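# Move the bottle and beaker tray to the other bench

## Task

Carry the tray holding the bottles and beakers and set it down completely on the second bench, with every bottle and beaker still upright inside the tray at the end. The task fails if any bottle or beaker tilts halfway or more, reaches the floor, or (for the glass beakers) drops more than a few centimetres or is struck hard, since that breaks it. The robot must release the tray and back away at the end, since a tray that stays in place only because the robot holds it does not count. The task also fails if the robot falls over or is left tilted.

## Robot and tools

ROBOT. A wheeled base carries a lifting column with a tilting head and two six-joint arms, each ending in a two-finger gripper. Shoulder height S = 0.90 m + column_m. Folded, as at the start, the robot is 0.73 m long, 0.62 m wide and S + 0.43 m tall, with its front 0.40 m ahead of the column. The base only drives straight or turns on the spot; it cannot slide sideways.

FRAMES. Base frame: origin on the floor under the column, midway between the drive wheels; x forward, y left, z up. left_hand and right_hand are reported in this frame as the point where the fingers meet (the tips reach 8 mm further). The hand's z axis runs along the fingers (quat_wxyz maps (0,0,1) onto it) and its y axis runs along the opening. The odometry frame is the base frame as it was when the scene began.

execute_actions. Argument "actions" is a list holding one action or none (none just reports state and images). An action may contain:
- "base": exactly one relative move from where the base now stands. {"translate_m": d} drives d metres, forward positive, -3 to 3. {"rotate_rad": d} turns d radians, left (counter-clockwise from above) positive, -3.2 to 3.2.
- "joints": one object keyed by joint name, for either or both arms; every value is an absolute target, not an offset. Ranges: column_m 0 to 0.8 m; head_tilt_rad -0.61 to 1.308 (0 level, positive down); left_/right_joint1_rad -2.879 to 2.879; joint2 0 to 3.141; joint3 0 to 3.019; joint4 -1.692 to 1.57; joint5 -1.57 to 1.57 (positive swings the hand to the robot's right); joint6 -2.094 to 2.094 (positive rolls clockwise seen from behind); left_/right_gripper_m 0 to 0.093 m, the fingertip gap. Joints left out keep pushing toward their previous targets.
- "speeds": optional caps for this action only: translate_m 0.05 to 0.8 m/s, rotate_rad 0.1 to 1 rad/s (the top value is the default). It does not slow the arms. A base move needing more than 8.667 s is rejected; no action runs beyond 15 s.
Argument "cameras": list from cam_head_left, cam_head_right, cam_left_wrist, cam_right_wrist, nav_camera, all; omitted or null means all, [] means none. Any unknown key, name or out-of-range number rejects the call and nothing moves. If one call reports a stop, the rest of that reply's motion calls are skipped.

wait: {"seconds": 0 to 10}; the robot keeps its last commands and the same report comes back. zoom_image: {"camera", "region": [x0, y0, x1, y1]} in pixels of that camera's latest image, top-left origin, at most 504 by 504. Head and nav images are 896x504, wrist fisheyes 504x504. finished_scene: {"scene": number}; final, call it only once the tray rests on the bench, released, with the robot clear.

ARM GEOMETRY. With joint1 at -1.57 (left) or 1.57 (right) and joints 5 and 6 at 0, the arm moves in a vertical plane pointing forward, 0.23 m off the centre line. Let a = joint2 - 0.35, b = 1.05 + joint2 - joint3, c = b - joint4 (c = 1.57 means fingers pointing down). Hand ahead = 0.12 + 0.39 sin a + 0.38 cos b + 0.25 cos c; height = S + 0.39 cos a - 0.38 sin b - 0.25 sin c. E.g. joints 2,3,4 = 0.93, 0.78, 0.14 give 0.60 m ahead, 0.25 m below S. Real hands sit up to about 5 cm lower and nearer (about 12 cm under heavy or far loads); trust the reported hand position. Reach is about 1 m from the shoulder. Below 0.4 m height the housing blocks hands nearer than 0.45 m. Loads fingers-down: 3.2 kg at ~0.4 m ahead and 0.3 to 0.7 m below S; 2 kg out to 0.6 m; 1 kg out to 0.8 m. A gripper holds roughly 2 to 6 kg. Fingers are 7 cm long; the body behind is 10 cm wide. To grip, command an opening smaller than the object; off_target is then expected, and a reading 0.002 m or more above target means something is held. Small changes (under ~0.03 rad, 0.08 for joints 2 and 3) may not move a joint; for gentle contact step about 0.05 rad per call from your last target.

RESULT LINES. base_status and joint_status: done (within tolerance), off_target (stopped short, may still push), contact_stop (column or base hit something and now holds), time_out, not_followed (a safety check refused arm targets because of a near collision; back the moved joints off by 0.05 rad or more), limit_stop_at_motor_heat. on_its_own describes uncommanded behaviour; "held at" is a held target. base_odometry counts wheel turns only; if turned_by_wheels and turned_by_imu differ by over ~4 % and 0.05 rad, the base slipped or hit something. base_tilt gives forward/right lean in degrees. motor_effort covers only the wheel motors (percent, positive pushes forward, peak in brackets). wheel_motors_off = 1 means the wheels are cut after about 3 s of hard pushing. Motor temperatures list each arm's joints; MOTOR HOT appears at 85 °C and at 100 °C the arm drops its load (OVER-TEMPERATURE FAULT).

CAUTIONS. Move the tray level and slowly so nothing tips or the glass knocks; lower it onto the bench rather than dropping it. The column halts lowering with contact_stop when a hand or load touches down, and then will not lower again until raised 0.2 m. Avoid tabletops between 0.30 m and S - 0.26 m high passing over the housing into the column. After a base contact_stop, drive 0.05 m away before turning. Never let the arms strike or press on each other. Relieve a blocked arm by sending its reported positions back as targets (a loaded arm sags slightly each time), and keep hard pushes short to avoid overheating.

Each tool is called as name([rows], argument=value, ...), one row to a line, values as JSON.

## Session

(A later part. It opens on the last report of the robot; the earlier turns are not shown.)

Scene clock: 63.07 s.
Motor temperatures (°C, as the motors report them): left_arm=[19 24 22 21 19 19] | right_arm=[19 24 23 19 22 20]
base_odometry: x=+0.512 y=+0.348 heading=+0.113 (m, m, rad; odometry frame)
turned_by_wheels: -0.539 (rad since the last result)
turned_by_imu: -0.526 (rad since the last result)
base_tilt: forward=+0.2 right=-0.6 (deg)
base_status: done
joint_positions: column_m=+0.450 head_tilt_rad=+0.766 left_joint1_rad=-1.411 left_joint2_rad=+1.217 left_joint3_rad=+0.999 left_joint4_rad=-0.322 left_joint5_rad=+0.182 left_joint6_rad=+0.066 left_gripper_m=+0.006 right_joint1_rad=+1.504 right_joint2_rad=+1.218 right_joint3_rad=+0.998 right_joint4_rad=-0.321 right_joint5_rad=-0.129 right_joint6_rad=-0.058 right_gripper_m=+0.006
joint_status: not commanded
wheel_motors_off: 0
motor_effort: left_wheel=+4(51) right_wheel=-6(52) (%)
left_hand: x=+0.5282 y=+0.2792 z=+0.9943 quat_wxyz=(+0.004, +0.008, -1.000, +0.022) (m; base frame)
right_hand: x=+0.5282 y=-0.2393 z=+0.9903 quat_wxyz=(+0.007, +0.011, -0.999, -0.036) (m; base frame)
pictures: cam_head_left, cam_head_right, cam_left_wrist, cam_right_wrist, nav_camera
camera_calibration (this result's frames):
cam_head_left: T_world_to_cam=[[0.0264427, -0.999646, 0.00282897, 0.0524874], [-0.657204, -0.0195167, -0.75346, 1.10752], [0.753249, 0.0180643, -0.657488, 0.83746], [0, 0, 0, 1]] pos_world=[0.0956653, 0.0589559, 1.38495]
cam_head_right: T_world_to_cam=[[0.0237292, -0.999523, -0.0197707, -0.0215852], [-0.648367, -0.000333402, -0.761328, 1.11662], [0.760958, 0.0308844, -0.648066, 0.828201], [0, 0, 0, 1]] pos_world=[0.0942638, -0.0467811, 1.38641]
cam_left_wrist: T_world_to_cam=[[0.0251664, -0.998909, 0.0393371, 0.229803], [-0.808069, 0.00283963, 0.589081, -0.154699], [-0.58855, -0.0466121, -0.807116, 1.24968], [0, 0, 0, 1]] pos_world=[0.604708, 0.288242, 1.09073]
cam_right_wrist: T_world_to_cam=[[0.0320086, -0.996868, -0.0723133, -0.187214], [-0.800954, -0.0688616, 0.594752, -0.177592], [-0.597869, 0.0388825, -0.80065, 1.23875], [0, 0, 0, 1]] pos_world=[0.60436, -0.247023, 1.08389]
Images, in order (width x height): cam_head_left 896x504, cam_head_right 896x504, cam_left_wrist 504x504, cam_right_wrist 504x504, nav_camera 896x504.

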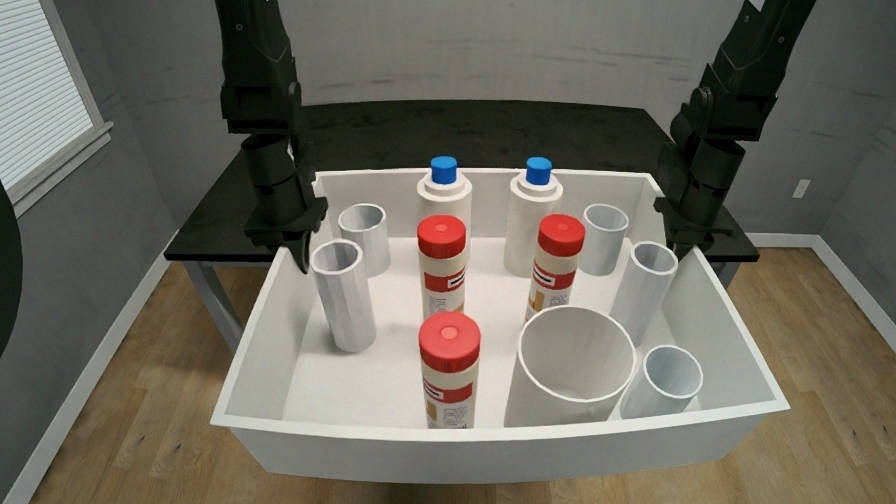

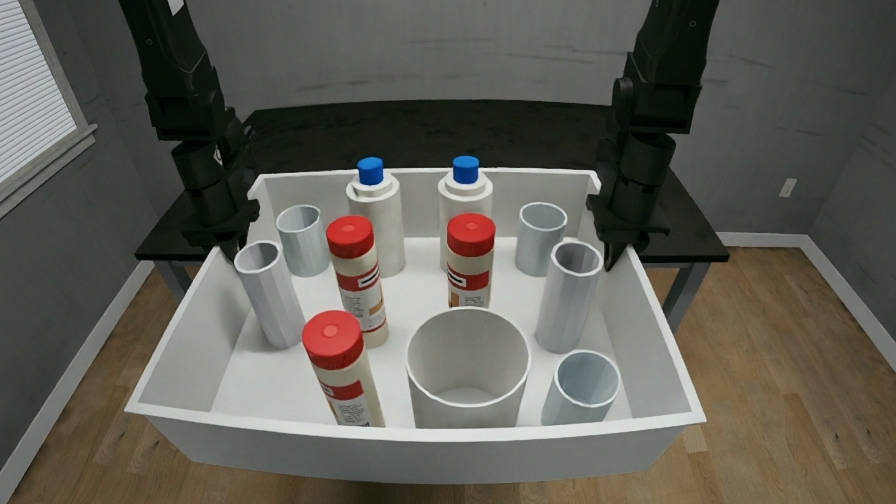

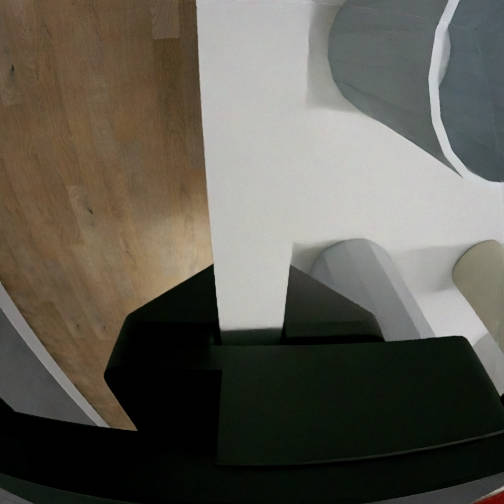

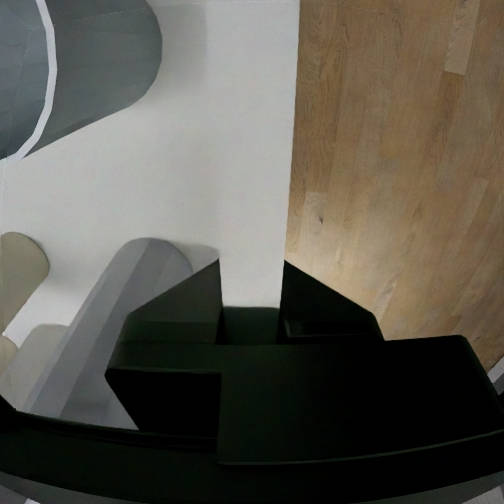

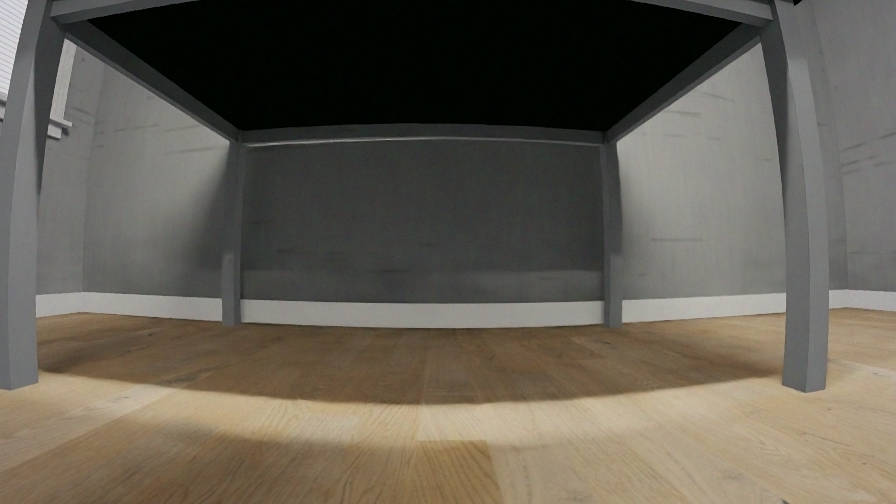

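execute_actions([
  {"base":{"translate_m":0.57},"speeds":{"translate_m":0.3},"joints":{"head_tilt_rad":0.96,"column_m":0.37}},
], cameras=["cam_head_left","cam_left_wrist","cam_right_wrist"])

Scene clock: 80.53 s.
Motor temperatures (°C, as the motors report them): left_arm=[20 25 22 21 20 19] | right_arm=[19 25 23 19 22 20]
base_odometry: x=+1.078 y=+0.412 heading=+0.111 (m, m, rad; odometry frame)
turned_by_wheels: -0.001 (rad since the last result)
turned_by_imu: +0.001 (rad since the last result)
base_tilt: forward=+0.2 right=-0.6 (deg)
base_status: done
joint_positions: column_m=+0.370 head_tilt_rad=+0.961 left_joint1_rad=-1.411 left_joint2_rad=+1.218 left_joint3_rad=+0.999 left_joint4_rad=-0.324 left_joint5_rad=+0.182 left_joint6_rad=+0.066 left_gripper_m=+0.006 right_joint1_rad=+1.504 right_joint2_rad=+1.220 right_joint3_rad=+0.998 right_joint4_rad=-0.322 right_joint5_rad=-0.129 right_joint6_rad=-0.058 right_gripper_m=+0.006
joint_status: all done
wheel_motors_off: 0
motor_effort: left_wheel=-1(52) right_wheel=+0(53) (%)
left_hand: x=+0.5275 y=+0.2792 z=+0.9138 quat_wxyz=(+0.005, +0.008, -1.000, +0.022) (m; base frame)
right_hand: x=+0.5273 y=-0.2393 z=+0.9097 quat_wxyz=(+0.008, +0.011, -0.999, -0.036) (m; base frame)
pictures: cam_head_left, cam_left_wrist, cam_right_wrist
camera_calibration (this result's frames):
cam_head_left: T_world_to_cam=[[0.0264896, -0.999646, -0.00234986, 0.0597335], [-0.790779, -0.0195167, -0.611791, 0.86191], [0.611529, 0.0180643, -0.791016, 0.973087], [0, 0, 0, 1]] pos_world=[0.0849278, 0.0589559, 1.29718]
cam_left_wrist: T_world_to_cam=[[0.0256383, -0.998891, 0.0394826, 0.232622], [-0.806514, 0.00266771, 0.591209, -0.11058], [-0.590658, -0.0470009, -0.805552, 1.18413], [0, 0, 0, 1]] pos_world=[0.60427, 0.288314, 1.01007]
cam_right_wrist: T_world_to_cam=[[0.0320431, -0.996854, -0.0724927, -0.192885], [-0.799368, -0.0690992, 0.596856, -0.133137], [-0.599987, 0.0388232, -0.799067, 1.17332], [0, 0, 0, 1]] pos_world=[0.603731, -0.247029, 1.00304]
Images, in order (width x height): cam_head_left 896x504, cam_left_wrist 504x504, cam_right_wrist 504x504.

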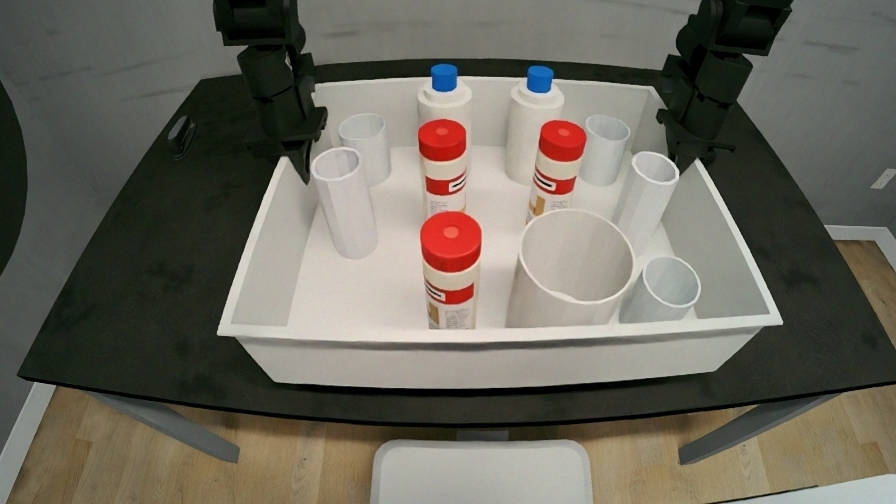

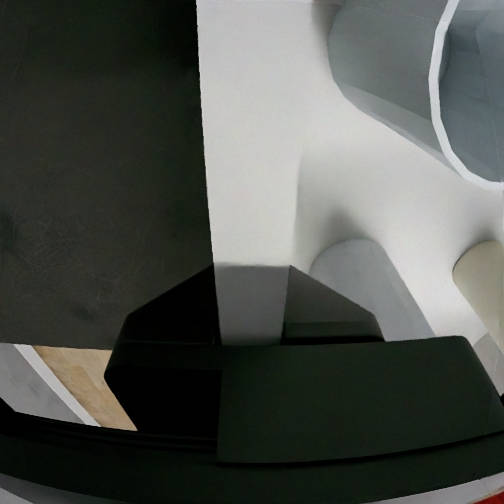

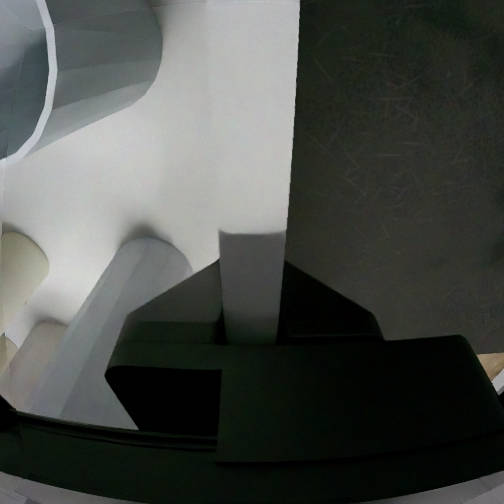

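execute_actions([
  {"base":{"translate_m":0.04},"speeds":{"translate_m":0.1},"joints":{"column_m":0.315}},
], cameras=["cam_head_left"])

execute_actions([
  {"joints":{"column_m":0.295}},
], cameras=["cam_head_left"])

Scene clock: 82.60 s.
Motor temperatures (°C, as the motors report them): left_arm=[20 25 22 21 20 19] | right_arm=[19 25 23 19 22 20]
base_odometry: x=+1.118 y=+0.416 heading=+0.111 (m, m, rad; odometry frame)
turned_by_wheels: -0.001 (rad since the last result)
turned_by_imu: +0.000 (rad since the last result)
base_tilt: forward=+0.2 right=-0.7 (deg)
base_status: done
joint_positions: column_m=+0.315 head_tilt_rad=+0.961 left_joint1_rad=-1.411 left_joint2_rad=+1.220 left_joint3_rad=+1.001 left_joint4_rad=-0.323 left_joint5_rad=+0.182 left_joint6_rad=+0.066 left_gripper_m=+0.006 right_joint1_rad=+1.504 right_joint2_rad=+1.221 right_joint3_rad=+0.999 right_joint4_rad=-0.322 right_joint5_rad=-0.129 right_joint6_rad=-0.058 right_gripper_m=+0.006
joint_status: all done
wheel_motors_off: 0
motor_effort: left_wheel=-2(26) right_wheel=+1(28) (%)
left_hand: x=+0.5276 y=+0.2793 z=+0.8582 quat_wxyz=(+0.005, +0.009, -1.000, +0.022) (m; base frame)
right_hand: x=+0.5274 y=-0.2393 z=+0.8543 quat_wxyz=(+0.008, +0.011, -0.999, -0.036) (m; base frame)
pictures: cam_head_left
camera_calibration (this result's frames):
cam_head_left: T_world_to_cam=[[0.026489, -0.999646, -0.00235617, 0.0596126], [-0.790924, -0.0195167, -0.611603, 0.828038], [0.61134, 0.0180643, -0.791162, 0.929796], [0, 0, 0, 1]] pos_world=[0.0849139, 0.0589559, 1.24219]
Images, in order (width x height): cam_head_left 896x504.

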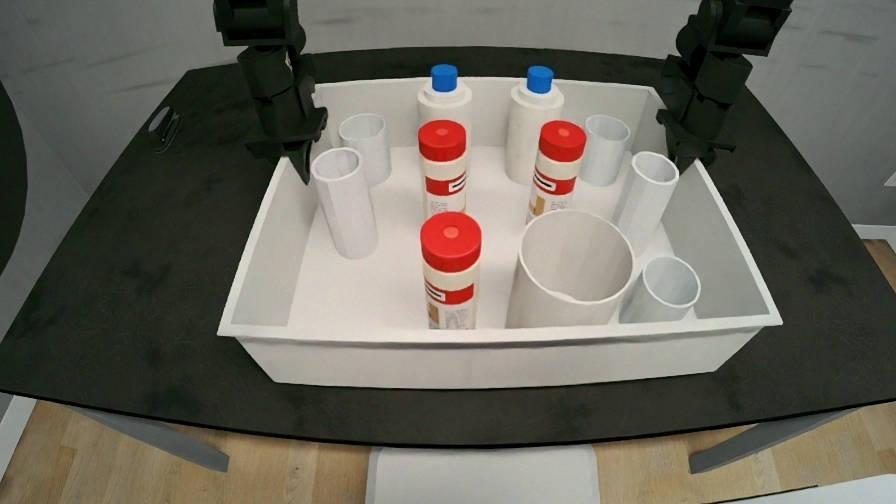

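Scene clock: 83.47 s.
Motor temperatures (°C, as the motors report them): left_arm=[20 25 22 21 20 19] | right_arm=[19 25 23 19 22 20]
base_odometry: x=+1.118 y=+0.416 heading=+0.111 (m, m, rad; odometry frame)
turned_by_wheels: +0.000 (rad since the last result)
turned_by_imu: +0.000 (rad since the last result)
base_tilt: forward=+0.2 right=-0.7 (deg)
base_status: not commanded
joint_positions: column_m=+0.295 head_tilt_rad=+0.961 left_joint1_rad=-1.411 left_joint2_rad=+1.218 left_joint3_rad=+1.001 left_joint4_rad=-0.318 left_joint5_rad=+0.184 left_joint6_rad=+0.065 left_gripper_m=+0.006 right_joint1_rad=+1.504 right_joint2_rad=+1.216 right_joint3_rad=+0.999 right_joint4_rad=-0.319 right_joint5_rad=-0.129 right_joint6_rad=-0.058 right_gripper_m=+0.006
joint_status: all done
wheel_motors_off: 0
motor_effort: left_wheel=-1(3) right_wheel=+2(4) (%)
left_hand: x=+0.5301 y=+0.2790 z=+0.8392 quat_wxyz=(+0.001, +0.008, -1.000, +0.023) (m; base frame)
right_hand: x=+0.5298 y=-0.2393 z=+0.8363 quat_wxyz=(+0.005, +0.012, -0.999, -0.036) (m; base frame)
pictures: cam_head_left
camera_calibration (this result's frames):
cam_head_left: T_world_to_cam=[[0.026489, -0.999646, -0.00235617, 0.0595654], [-0.790924, -0.0195167, -0.611603, 0.815793], [0.61134, 0.0180643, -0.791162, 0.913957], [0, 0, 0, 1]] pos_world=[0.0849138, 0.0589559, 1.22217]
Images, in order (width x height): cam_head_left 896x504.

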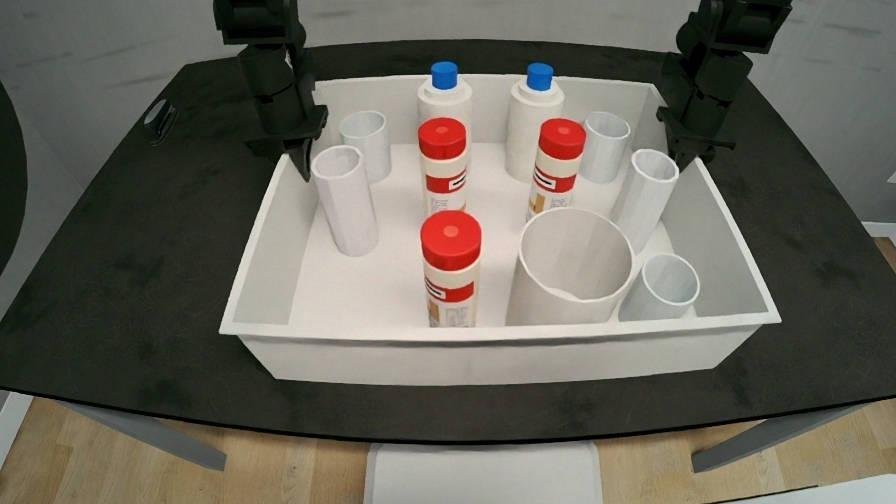

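Touching down.

execute_actions([
  {"joints":{"column_m":0.28}},
], cameras=["cam_head_left"])

execute_actions([
  {"joints":{"left_gripper_m":0.035,"right_gripper_m":0.035}},
], cameras=["cam_head_left","cam_left_wrist","cam_right_wrist"])

Scene clock: 84.97 s.
Motor temperatures (°C, as the motors report them): left_arm=[20 25 22 21 20 19] | right_arm=[19 25 23 19 22 20]
base_odometry: x=+1.118 y=+0.416 heading=+0.111 (m, m, rad; odometry frame)
turned_by_wheels: +0.000 (rad since the last result)
turned_by_imu: +0.000 (rad since the last result)
base_tilt: forward=+0.2 right=-0.7 (deg)
base_status: not commanded
joint_positions: column_m=+0.280 head_tilt_rad=+0.961 left_joint1_rad=-1.410 left_joint2_rad=+1.186 left_joint3_rad=+1.001 left_joint4_rad=-0.336 left_joint5_rad=+0.184 left_joint6_rad=+0.064 left_gripper_m=+0.006 right_joint1_rad=+1.502 right_joint2_rad=+1.185 right_joint3_rad=+0.999 right_joint4_rad=-0.335 right_joint5_rad=-0.129 right_joint6_rad=-0.057 right_gripper_m=+0.006
joint_status: all done
wheel_motors_off: 0
motor_effort: left_wheel=-2(3) right_wheel=+2(2) (%)
left_hand: x=+0.5371 y=+0.2780 z=+0.8373 quat_wxyz=(-0.006, +0.008, -1.000, +0.022) (m; base frame)
right_hand: x=+0.5371 y=-0.2398 z=+0.8343 quat_wxyz=(-0.003, +0.012, -0.999, -0.034) (m; base frame)
pictures: cam_head_left
camera_calibration (this result's frames):
cam_head_left: T_world_to_cam=[[0.026489, -0.999646, -0.00235617, 0.0595302], [-0.790924, -0.0195167, -0.611603, 0.806642], [0.61134, 0.0180643, -0.791162, 0.902119], [0, 0, 0, 1]] pos_world=[0.0849139, 0.0589559, 1.20721]
Images, in order (width x height): cam_head_left 896x504.

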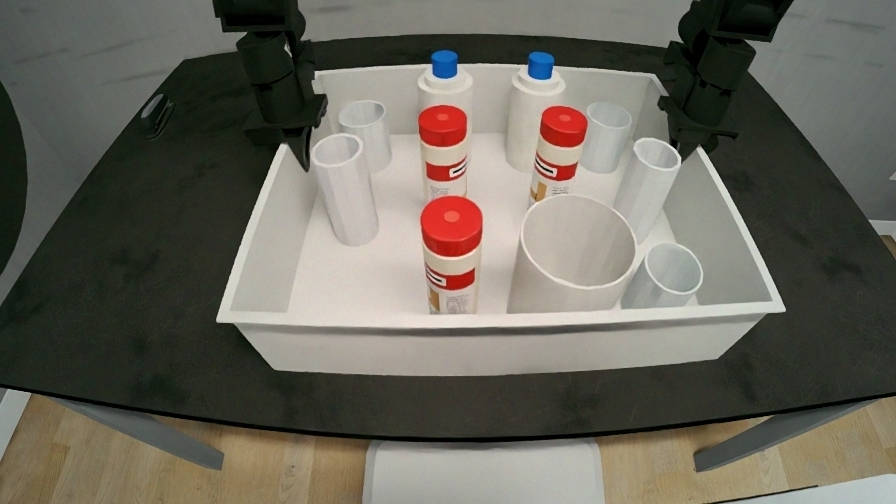

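Scene clock: 85.60 s.
Motor temperatures (°C, as the motors report them): left_arm=[20 25 22 21 20 19] | right_arm=[19 25 23 19 22 20]
base_odometry: x=+1.118 y=+0.416 heading=+0.111 (m, m, rad; odometry frame)
turned_by_wheels: +0.000 (rad since the last result)
turned_by_imu: +0.000 (rad since the last result)
base_tilt: forward=+0.2 right=-0.7 (deg)
base_status: not commanded
joint_positions: column_m=+0.280 head_tilt_rad=+0.961 left_joint1_rad=-1.410 left_joint2_rad=+1.159 left_joint3_rad=+1.001 left_joint4_rad=-0.336 left_joint5_rad=+0.173 left_joint6_rad=+0.064 left_gripper_m=+0.035 right_joint1_rad=+1.502 right_joint2_rad=+1.158 right_joint3_rad=+0.999 right_joint4_rad=-0.335 right_joint5_rad=-0.123 right_joint6_rad=-0.057 right_gripper_m=+0.035
joint_status: all done
wheel_motors_off: 0
motor_effort: left_wheel=-1(2) right_wheel=+2(2) (%)
left_hand: x=+0.5464 y=+0.2790 z=+0.8487 quat_wxyz=(-0.019, +0.005, -1.000, +0.016) (m; base frame)
right_hand: x=+0.5463 y=-0.2404 z=+0.8456 quat_wxyz=(-0.016, +0.013, -0.999, -0.031) (m; base frame)
pictures: cam_head_left, cam_left_wrist, cam_right_wrist
camera_calibration (this result's frames):
cam_head_left: T_world_to_cam=[[0.026489, -0.999646, -0.00235617, 0.0595302], [-0.790924, -0.0195167, -0.611603, 0.806642], [0.61134, 0.0180643, -0.791162, 0.902119], [0, 0, 0, 1]] pos_world=[0.0849138, 0.0589559, 1.20721]
cam_left_wrist: T_world_to_cam=[[0.0190656, -0.999448, 0.0271985, 0.248703], [-0.833838, -0.000884268, 0.552009, -0.00767967], [-0.55168, -0.0332035, -0.833394, 1.14129], [0, 0, 0, 1]] pos_world=[0.618485, 0.286454, 0.948624]
cam_right_wrist: T_world_to_cam=[[0.0365562, -0.997421, -0.061758, -0.210938], [-0.827921, -0.0648373, 0.557085, -0.029475], [-0.559652, 0.0307659, -0.828156, 1.13417], [0, 0, 0, 1]] pos_world=[0.61805, -0.247199, 0.942665]
Images, in order (width x height): cam_head_left 896x504, cam_left_wrist 504x504, cam_right_wrist 504x504.

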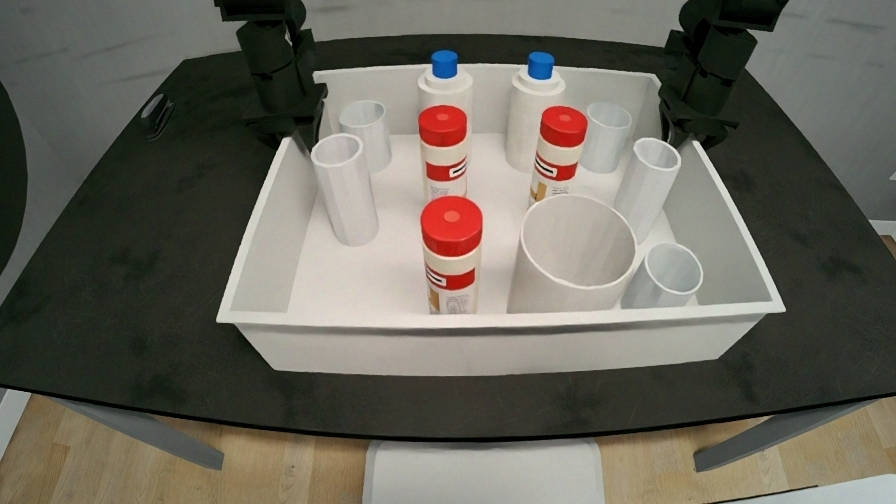

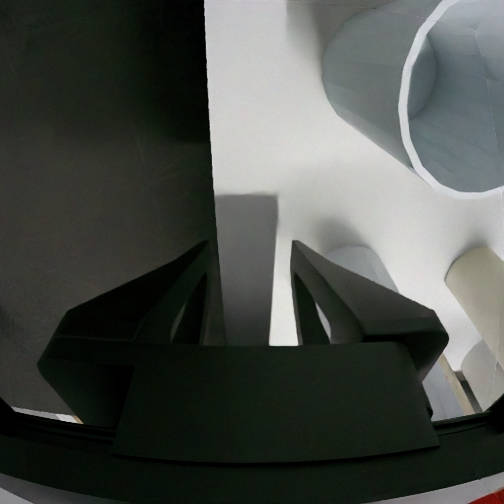

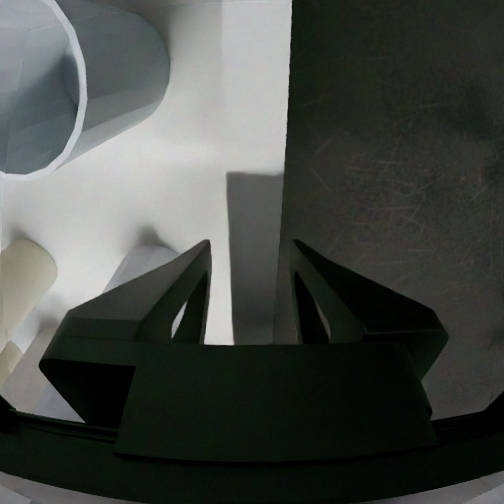

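execute_actions([
  {"joints":{"left_gripper_m":0.05,"right_gripper_m":0.05,"column_m":0.33}},
], cameras=["cam_head_left"])

execute_actions([
  {"joints":{"column_m":0.45}},
], cameras=["cam_head_left"])

execute_actions([
  {"base":{"translate_m":-0.7}},
], cameras=["cam_head_left"])

Scene clock: 87.73 s.
Motor temperatures (°C, as the motors report them): left_arm=[20 25 22 21 20 19] | right_arm=[19 25 23 19 22 20]
base_odometry: x=+1.118 y=+0.416 heading=+0.111 (m, m, rad; odometry frame)
turned_by_wheels: +0.000 (rad since the last result)
turned_by_imu: +0.000 (rad since the last result)
base_tilt: forward=+0.2 right=-0.7 (deg)
base_status: not commanded
joint_positions: column_m=+0.330 head_tilt_rad=+0.961 left_joint1_rad=-1.410 left_joint2_rad=+1.159 left_joint3_rad=+1.001 left_joint4_rad=-0.336 left_joint5_rad=+0.173 left_joint6_rad=+0.064 left_gripper_m=+0.050 right_joint1_rad=+1.502 right_joint2_rad=+1.158 right_joint3_rad=+0.999 right_joint4_rad=-0.335 right_joint5_rad=-0.123 right_joint6_rad=-0.057 right_gripper_m=+0.050
joint_status: all done
wheel_motors_off: 0
motor_effort: left_wheel=-3(0) right_wheel=+2(2) (%)
left_hand: x=+0.5464 y=+0.2790 z=+0.8986 quat_wxyz=(-0.019, +0.005, -1.000, +0.016) (m; base frame)
right_hand: x=+0.5463 y=-0.2404 z=+0.8955 quat_wxyz=(-0.016, +0.013, -0.999, -0.031) (m; base frame)
pictures: cam_head_left
camera_calibration (this result's frames):
cam_head_left: T_world_to_cam=[[0.026489, -0.999646, -0.00235616, 0.0596477], [-0.790924, -0.0195167, -0.611603, 0.837156], [0.611341, 0.0180643, -0.791161, 0.941591], [0, 0, 0, 1]] pos_world=[0.0849139, 0.0589559, 1.2571]
Images, in order (width x height): cam_head_left 896x504.

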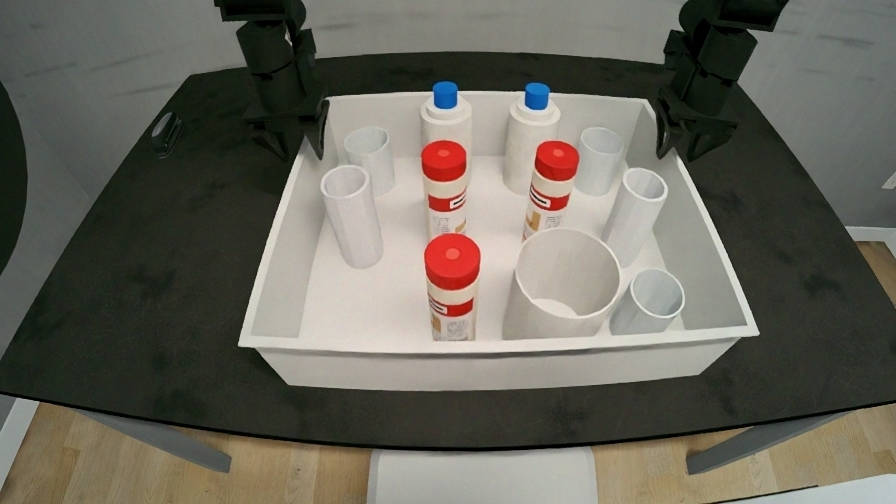

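Scene clock: 89.87 s.
Motor temperatures (°C, as the motors report them): left_arm=[20 25 22 21 20 19] | right_arm=[19 25 23 19 22 20]
base_odometry: x=+1.118 y=+0.416 heading=+0.111 (m, m, rad; odometry frame)
turned_by_wheels: +0.000 (rad since the last result)
turned_by_imu: +0.000 (rad since the last result)
base_tilt: forward=+0.2 right=-0.6 (deg)
base_status: not commanded
joint_positions: column_m=+0.450 head_tilt_rad=+0.961 left_joint1_rad=-1.410 left_joint2_rad=+1.159 left_joint3_rad=+1.001 left_joint4_rad=-0.336 left_joint5_rad=+0.173 left_joint6_rad=+0.064 left_gripper_m=+0.050 right_joint1_rad=+1.502 right_joint2_rad=+1.158 right_joint3_rad=+0.999 right_joint4_rad=-0.335 right_joint5_rad=-0.123 right_joint6_rad=-0.057 right_gripper_m=+0.050
joint_status: all done
wheel_motors_off: 0
motor_effort: left_wheel=-2(3) right_wheel=+1(2) (%)
left_hand: x=+0.5464 y=+0.2790 z=+1.0186 quat_wxyz=(-0.019, +0.005, -1.000, +0.016) (m; base frame)
right_hand: x=+0.5463 y=-0.2404 z=+1.0155 quat_wxyz=(-0.016, +0.013, -0.999, -0.031) (m; base frame)
pictures: cam_head_left
camera_calibration (this result's frames):
cam_head_left: T_world_to_cam=[[0.026489, -0.999646, -0.00235617, 0.0599305], [-0.790924, -0.0195167, -0.611603, 0.910556], [0.61134, 0.0180643, -0.791162, 1.03654], [0, 0, 0, 1]] pos_world=[0.0849139, 0.0589559, 1.37711]
Images, in order (width x height): cam_head_left 896x504.

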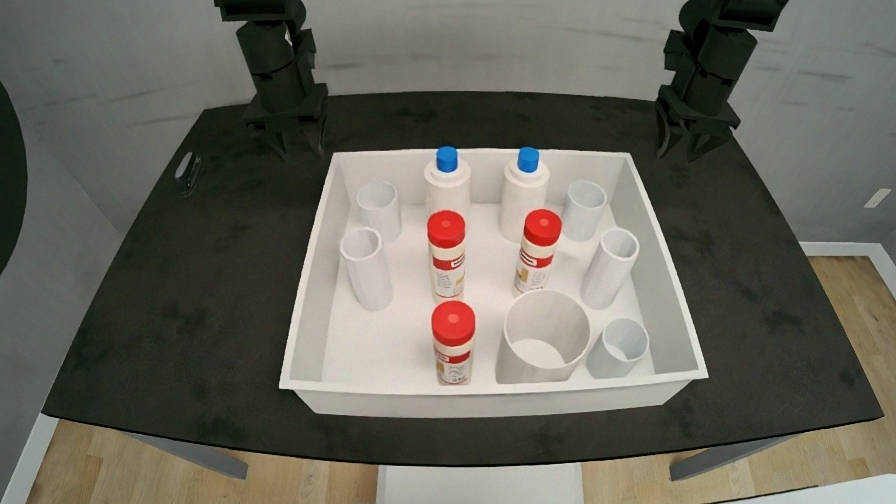

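Scene clock: 92.93 s.
Motor temperatures (°C, as the motors report them): left_arm=[20 25 22 21 19 19] | right_arm=[19 25 23 19 22 20]
base_odometry: x=+0.422 y=+0.339 heading=+0.109 (m, m, rad; odometry frame)
turned_by_wheels: -0.001 (rad since the last result)
turned_by_imu: -0.002 (rad since the last result)
base_tilt: forward=+0.2 right=-0.6 (deg)
base_status: done
joint_positions: column_m=+0.450 head_tilt_rad=+0.961 left_joint1_rad=-1.410 left_joint2_rad=+1.157 left_joint3_rad=+1.005 left_joint4_rad=-0.336 left_joint5_rad=+0.172 left_joint6_rad=+0.064 left_gripper_m=+0.050 right_joint1_rad=+1.502 right_joint2_rad=+1.156 right_joint3_rad=+1.002 right_joint4_rad=-0.335 right_joint5_rad=-0.123 right_joint6_rad=-0.057 right_gripper_m=+0.050
joint_status: not commanded
wheel_motors_off: 0
motor_effort: left_wheel=+0(47) right_wheel=+1(55) (%)
left_hand: x=+0.5488 y=+0.2792 z=+1.0196 quat_wxyz=(-0.021, +0.005, -1.000, +0.015) (m; base frame)
right_hand: x=+0.5491 y=-0.2405 z=+1.0167 quat_wxyz=(-0.019, +0.013, -0.999, -0.031) (m; base frame)
pictures: cam_head_left
camera_calibration (this result's frames):
cam_head_left: T_world_to_cam=[[0.0264882, -0.999646, -0.0023652, 0.0599435], [-0.791133, -0.0195167, -0.611333, 0.910179], [0.611071, 0.0180643, -0.79137, 1.03685], [0, 0, 0, 1]] pos_world=[0.0848938, 0.0589559, 1.3771]
Images, in order (width x height): cam_head_left 896x504.

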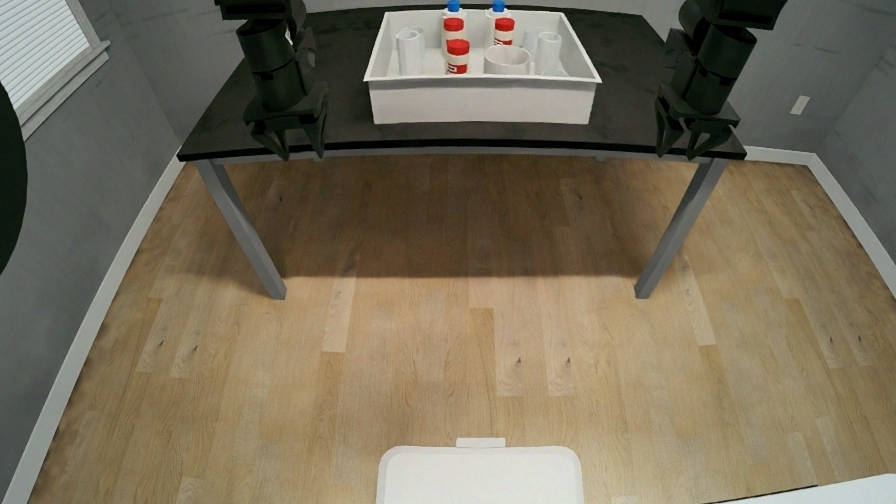

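finished_scene(scene=1)

The scene is finished: the task was done.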